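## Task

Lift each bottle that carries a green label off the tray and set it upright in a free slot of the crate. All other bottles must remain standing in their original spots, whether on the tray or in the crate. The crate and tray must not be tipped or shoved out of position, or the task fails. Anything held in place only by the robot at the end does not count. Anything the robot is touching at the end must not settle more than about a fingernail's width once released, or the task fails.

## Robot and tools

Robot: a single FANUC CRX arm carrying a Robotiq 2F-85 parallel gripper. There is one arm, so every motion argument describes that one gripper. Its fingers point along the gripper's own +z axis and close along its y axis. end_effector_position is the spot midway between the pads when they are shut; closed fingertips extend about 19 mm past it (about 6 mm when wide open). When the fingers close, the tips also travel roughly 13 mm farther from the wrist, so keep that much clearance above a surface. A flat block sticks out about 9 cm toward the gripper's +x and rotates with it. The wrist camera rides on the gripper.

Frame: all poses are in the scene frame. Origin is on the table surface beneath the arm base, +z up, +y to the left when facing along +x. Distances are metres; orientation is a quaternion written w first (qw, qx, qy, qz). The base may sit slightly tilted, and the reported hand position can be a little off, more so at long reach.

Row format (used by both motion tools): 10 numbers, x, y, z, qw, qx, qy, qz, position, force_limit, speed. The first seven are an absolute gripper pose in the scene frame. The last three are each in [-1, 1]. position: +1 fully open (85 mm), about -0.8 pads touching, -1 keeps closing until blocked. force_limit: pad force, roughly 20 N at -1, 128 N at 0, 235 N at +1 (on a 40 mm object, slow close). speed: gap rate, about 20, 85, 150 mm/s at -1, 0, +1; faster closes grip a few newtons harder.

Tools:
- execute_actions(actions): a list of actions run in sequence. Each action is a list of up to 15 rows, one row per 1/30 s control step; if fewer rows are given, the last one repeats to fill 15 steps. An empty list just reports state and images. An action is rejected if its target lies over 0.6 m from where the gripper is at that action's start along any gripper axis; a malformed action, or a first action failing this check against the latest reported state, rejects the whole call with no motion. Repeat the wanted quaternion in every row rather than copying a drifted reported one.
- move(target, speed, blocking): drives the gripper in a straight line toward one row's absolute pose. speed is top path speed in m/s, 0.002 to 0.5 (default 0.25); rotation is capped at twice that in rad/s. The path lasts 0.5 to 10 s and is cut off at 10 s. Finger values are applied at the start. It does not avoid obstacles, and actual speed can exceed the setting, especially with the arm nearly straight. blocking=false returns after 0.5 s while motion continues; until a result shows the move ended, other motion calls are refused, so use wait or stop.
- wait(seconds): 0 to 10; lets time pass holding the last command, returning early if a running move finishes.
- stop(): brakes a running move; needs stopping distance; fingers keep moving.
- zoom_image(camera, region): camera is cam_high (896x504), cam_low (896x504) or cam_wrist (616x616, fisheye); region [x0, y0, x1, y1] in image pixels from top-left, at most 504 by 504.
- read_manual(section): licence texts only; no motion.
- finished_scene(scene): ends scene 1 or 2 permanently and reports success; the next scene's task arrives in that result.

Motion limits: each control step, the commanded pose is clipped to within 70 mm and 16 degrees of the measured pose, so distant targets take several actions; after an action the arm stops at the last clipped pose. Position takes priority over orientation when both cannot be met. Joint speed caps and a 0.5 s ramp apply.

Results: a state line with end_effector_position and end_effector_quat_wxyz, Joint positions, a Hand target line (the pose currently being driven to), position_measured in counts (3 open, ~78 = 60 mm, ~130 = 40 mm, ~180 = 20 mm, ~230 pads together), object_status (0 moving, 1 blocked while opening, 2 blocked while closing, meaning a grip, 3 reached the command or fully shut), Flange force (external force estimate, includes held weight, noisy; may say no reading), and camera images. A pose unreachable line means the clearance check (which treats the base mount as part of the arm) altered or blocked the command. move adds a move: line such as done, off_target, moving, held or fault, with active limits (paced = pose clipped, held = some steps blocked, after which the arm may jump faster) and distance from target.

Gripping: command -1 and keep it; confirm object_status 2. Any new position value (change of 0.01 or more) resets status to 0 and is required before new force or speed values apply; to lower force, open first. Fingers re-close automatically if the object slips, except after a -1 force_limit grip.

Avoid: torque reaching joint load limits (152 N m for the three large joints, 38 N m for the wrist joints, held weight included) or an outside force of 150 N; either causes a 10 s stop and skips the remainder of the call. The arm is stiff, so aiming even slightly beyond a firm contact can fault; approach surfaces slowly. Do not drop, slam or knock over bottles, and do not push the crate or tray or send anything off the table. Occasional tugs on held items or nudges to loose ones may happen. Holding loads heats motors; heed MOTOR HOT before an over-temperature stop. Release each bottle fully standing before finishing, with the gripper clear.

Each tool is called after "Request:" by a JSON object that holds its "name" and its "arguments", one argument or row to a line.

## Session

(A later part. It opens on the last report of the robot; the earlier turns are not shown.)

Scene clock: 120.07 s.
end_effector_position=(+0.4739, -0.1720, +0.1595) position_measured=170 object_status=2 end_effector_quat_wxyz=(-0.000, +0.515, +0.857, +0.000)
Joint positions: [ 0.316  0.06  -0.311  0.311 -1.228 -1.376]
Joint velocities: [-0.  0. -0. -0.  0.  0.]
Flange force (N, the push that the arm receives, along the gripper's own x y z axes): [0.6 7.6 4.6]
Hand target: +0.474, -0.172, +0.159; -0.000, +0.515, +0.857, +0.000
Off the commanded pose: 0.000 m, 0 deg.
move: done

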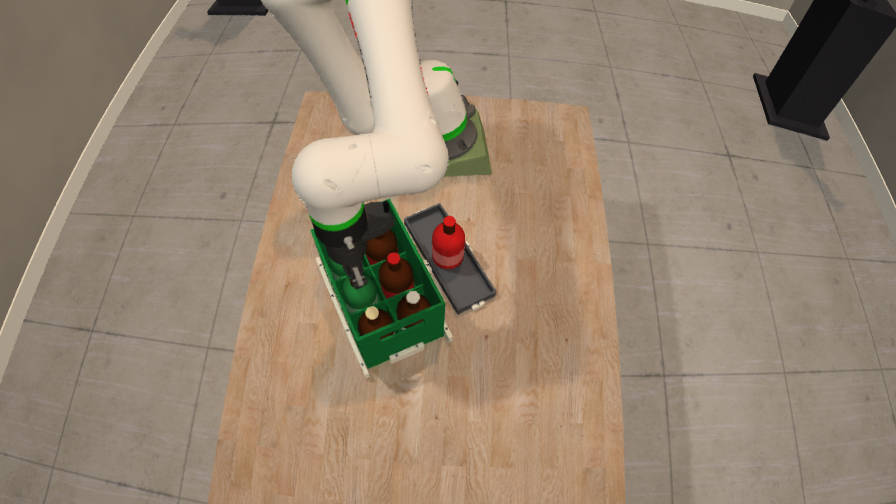

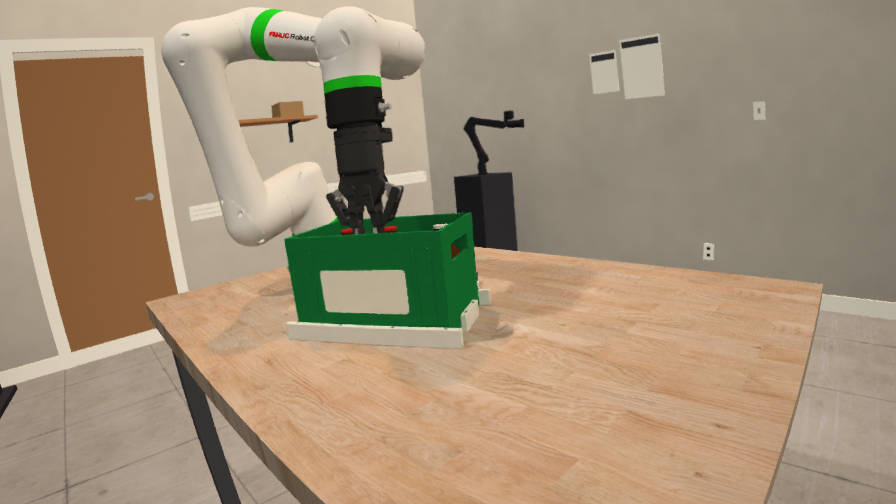

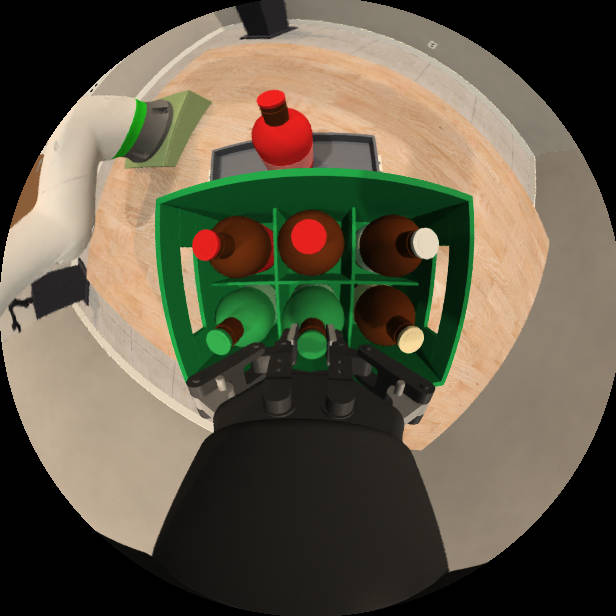

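Request:
{"name": "move", "arguments": {
  "target": [0.474,-0.172,0.158,0,0.515,0.857,0,-1,-0.3,-0.2],
  "speed": 0.01
}}

Request:
{"name": "move", "arguments": {
  "target": [0.474,-0.172,0.158,0,0.515,0.857,0,0.1,-0.3,0]
}}

Request:
{"name": "move", "arguments": {
  "target": [0.474,-0.172,0.23,0,0.515,0.857,0,0.1,-0.3,0],
  "speed": 0.2
}}

Scene clock: 126.47 s.
end_effector_position=(+0.4740, -0.1720, +0.1580) position_measured=170 object_status=2 end_effector_quat_wxyz=(+0.000, +0.515, +0.857, +0.000)
Joint positions: [ 0.315  0.062 -0.313  0.311 -1.224 -1.377]
Joint velocities: [ 0.    -0.001  0.     0.    -0.001  0.001]
Flange force (N, the push that the arm receives, along the gripper's own x y z axes): [1.1 8.0 3.9]
Hand target: +0.474, -0.172, +0.158; -0.000, +0.515, +0.857, +0.000
Off the commanded pose: 0.000 m, 0 deg.
move: done

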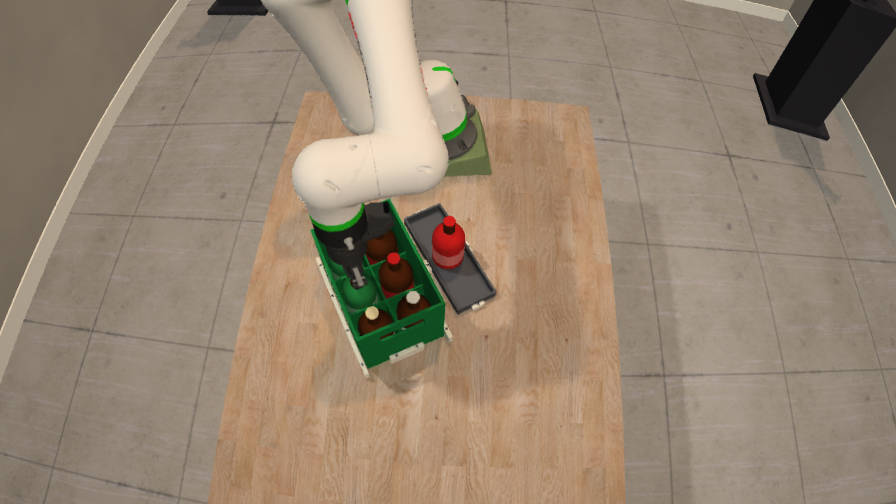

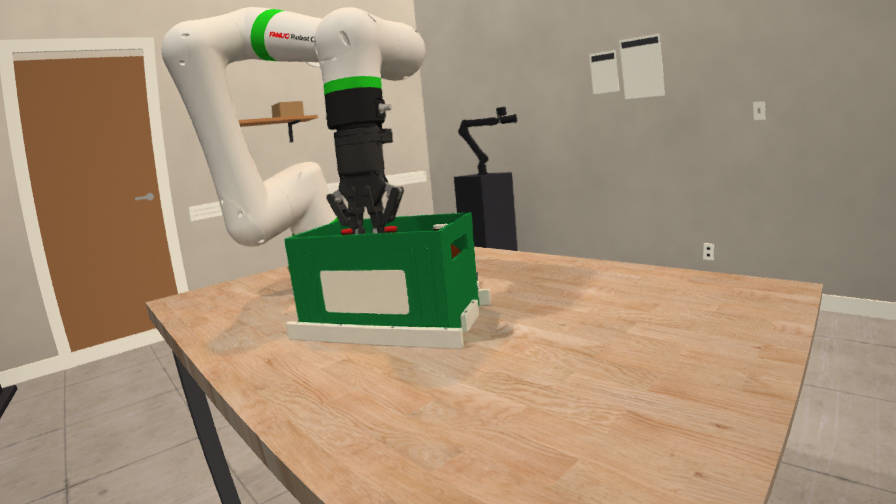

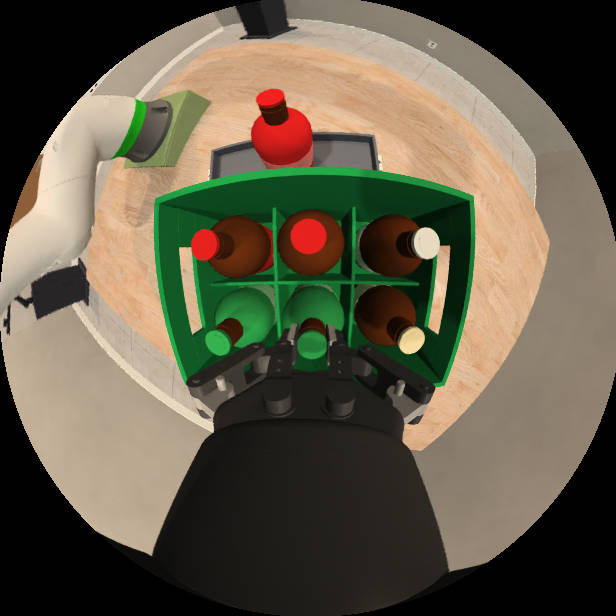

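Scene clock: 127.17 s.
end_effector_position=(+0.4740, -0.1720, +0.1580) position_measured=117 object_status=3 end_effector_quat_wxyz=(+0.000, +0.515, +0.857, +0.000)
Joint positions: [ 0.315  0.062 -0.313  0.311 -1.224 -1.377]
Joint velocities: [ 0.     0.001 -0.     0.001  0.    -0.   ]
Flange force (N, the push that the arm receives, along the gripper's own x y z axes): [0.6 7.2 -1.0]
Hand target: +0.474, -0.172, +0.158; +0.000, +0.515, +0.857, +0.000
Off the commanded pose: 0.000 m, 0 deg.
move: done

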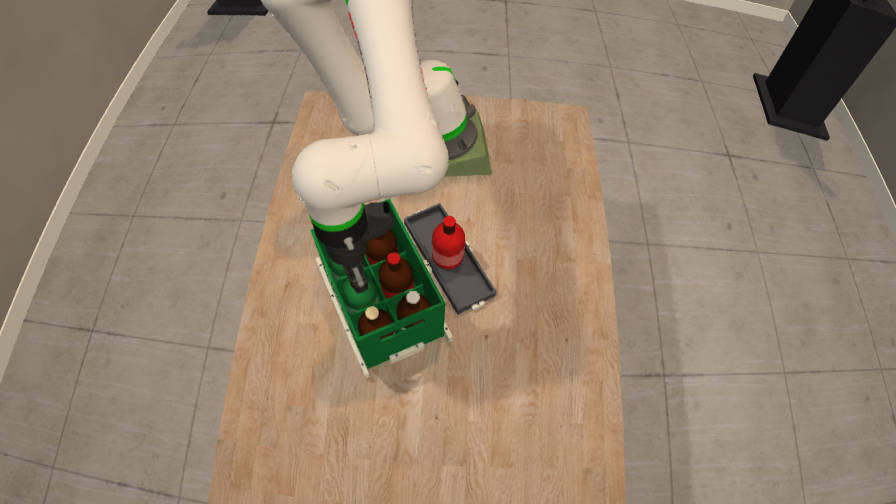

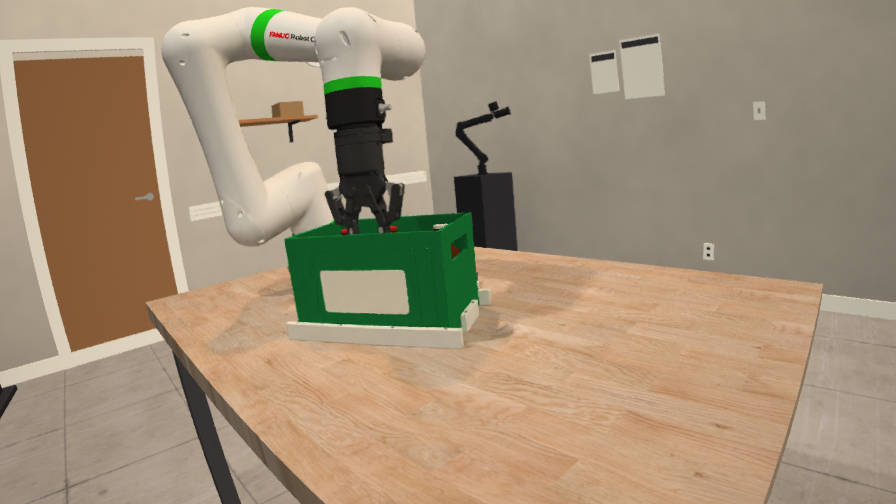

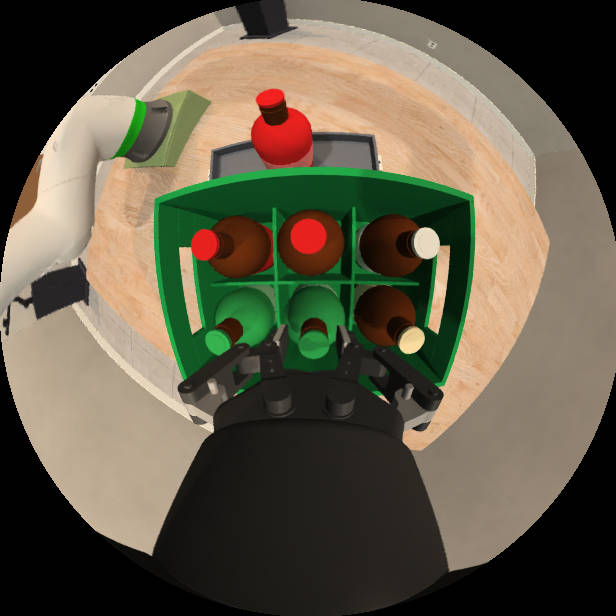

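Scene clock: 127.93 s.
end_effector_position=(+0.4741, -0.1720, +0.2301) position_measured=117 object_status=3 end_effector_quat_wxyz=(+0.000, +0.515, +0.857, -0.000)
Joint positions: [ 0.364  0.017 -0.192  0.296 -1.396 -1.372]
Joint velocities: [0.    0.001 0.001 0.    0.001 0.   ]
Flange force (N, the push that the arm receives, along the gripper's own x y z axes): [0.2 6.3 -2.9]
Hand target: +0.474, -0.172, +0.230; +0.000, +0.515, +0.857, -0.000
Off the commanded pose: 0.000 m, 0 deg.
move: done

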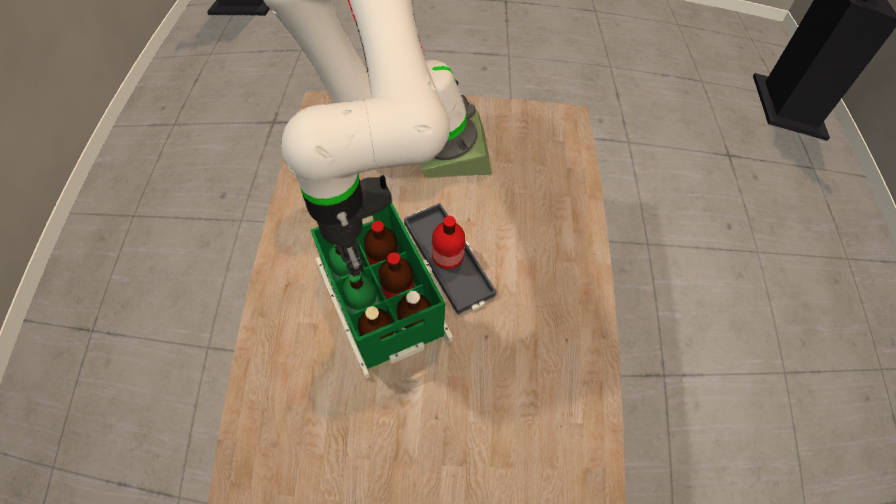

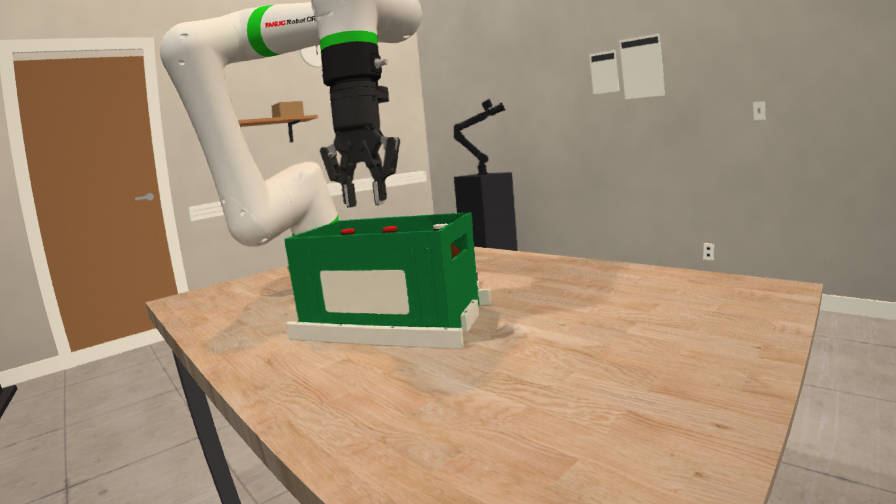

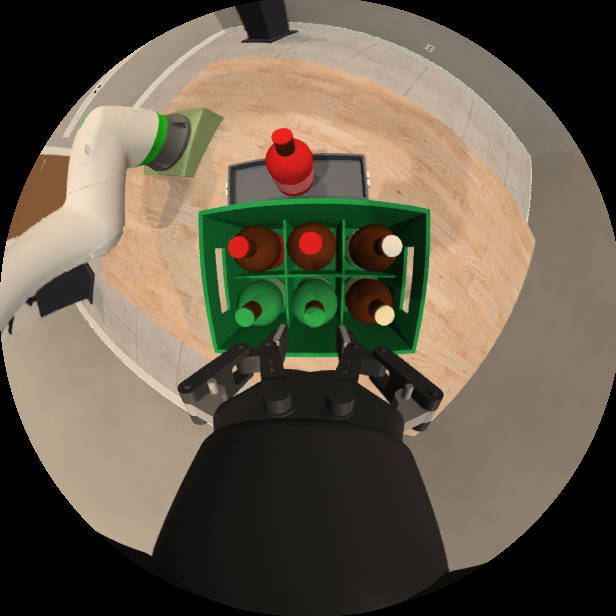

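Request:
{"name": "finished_scene", "arguments": {
  "scene": 2
}}

The scene is finished: the task was done.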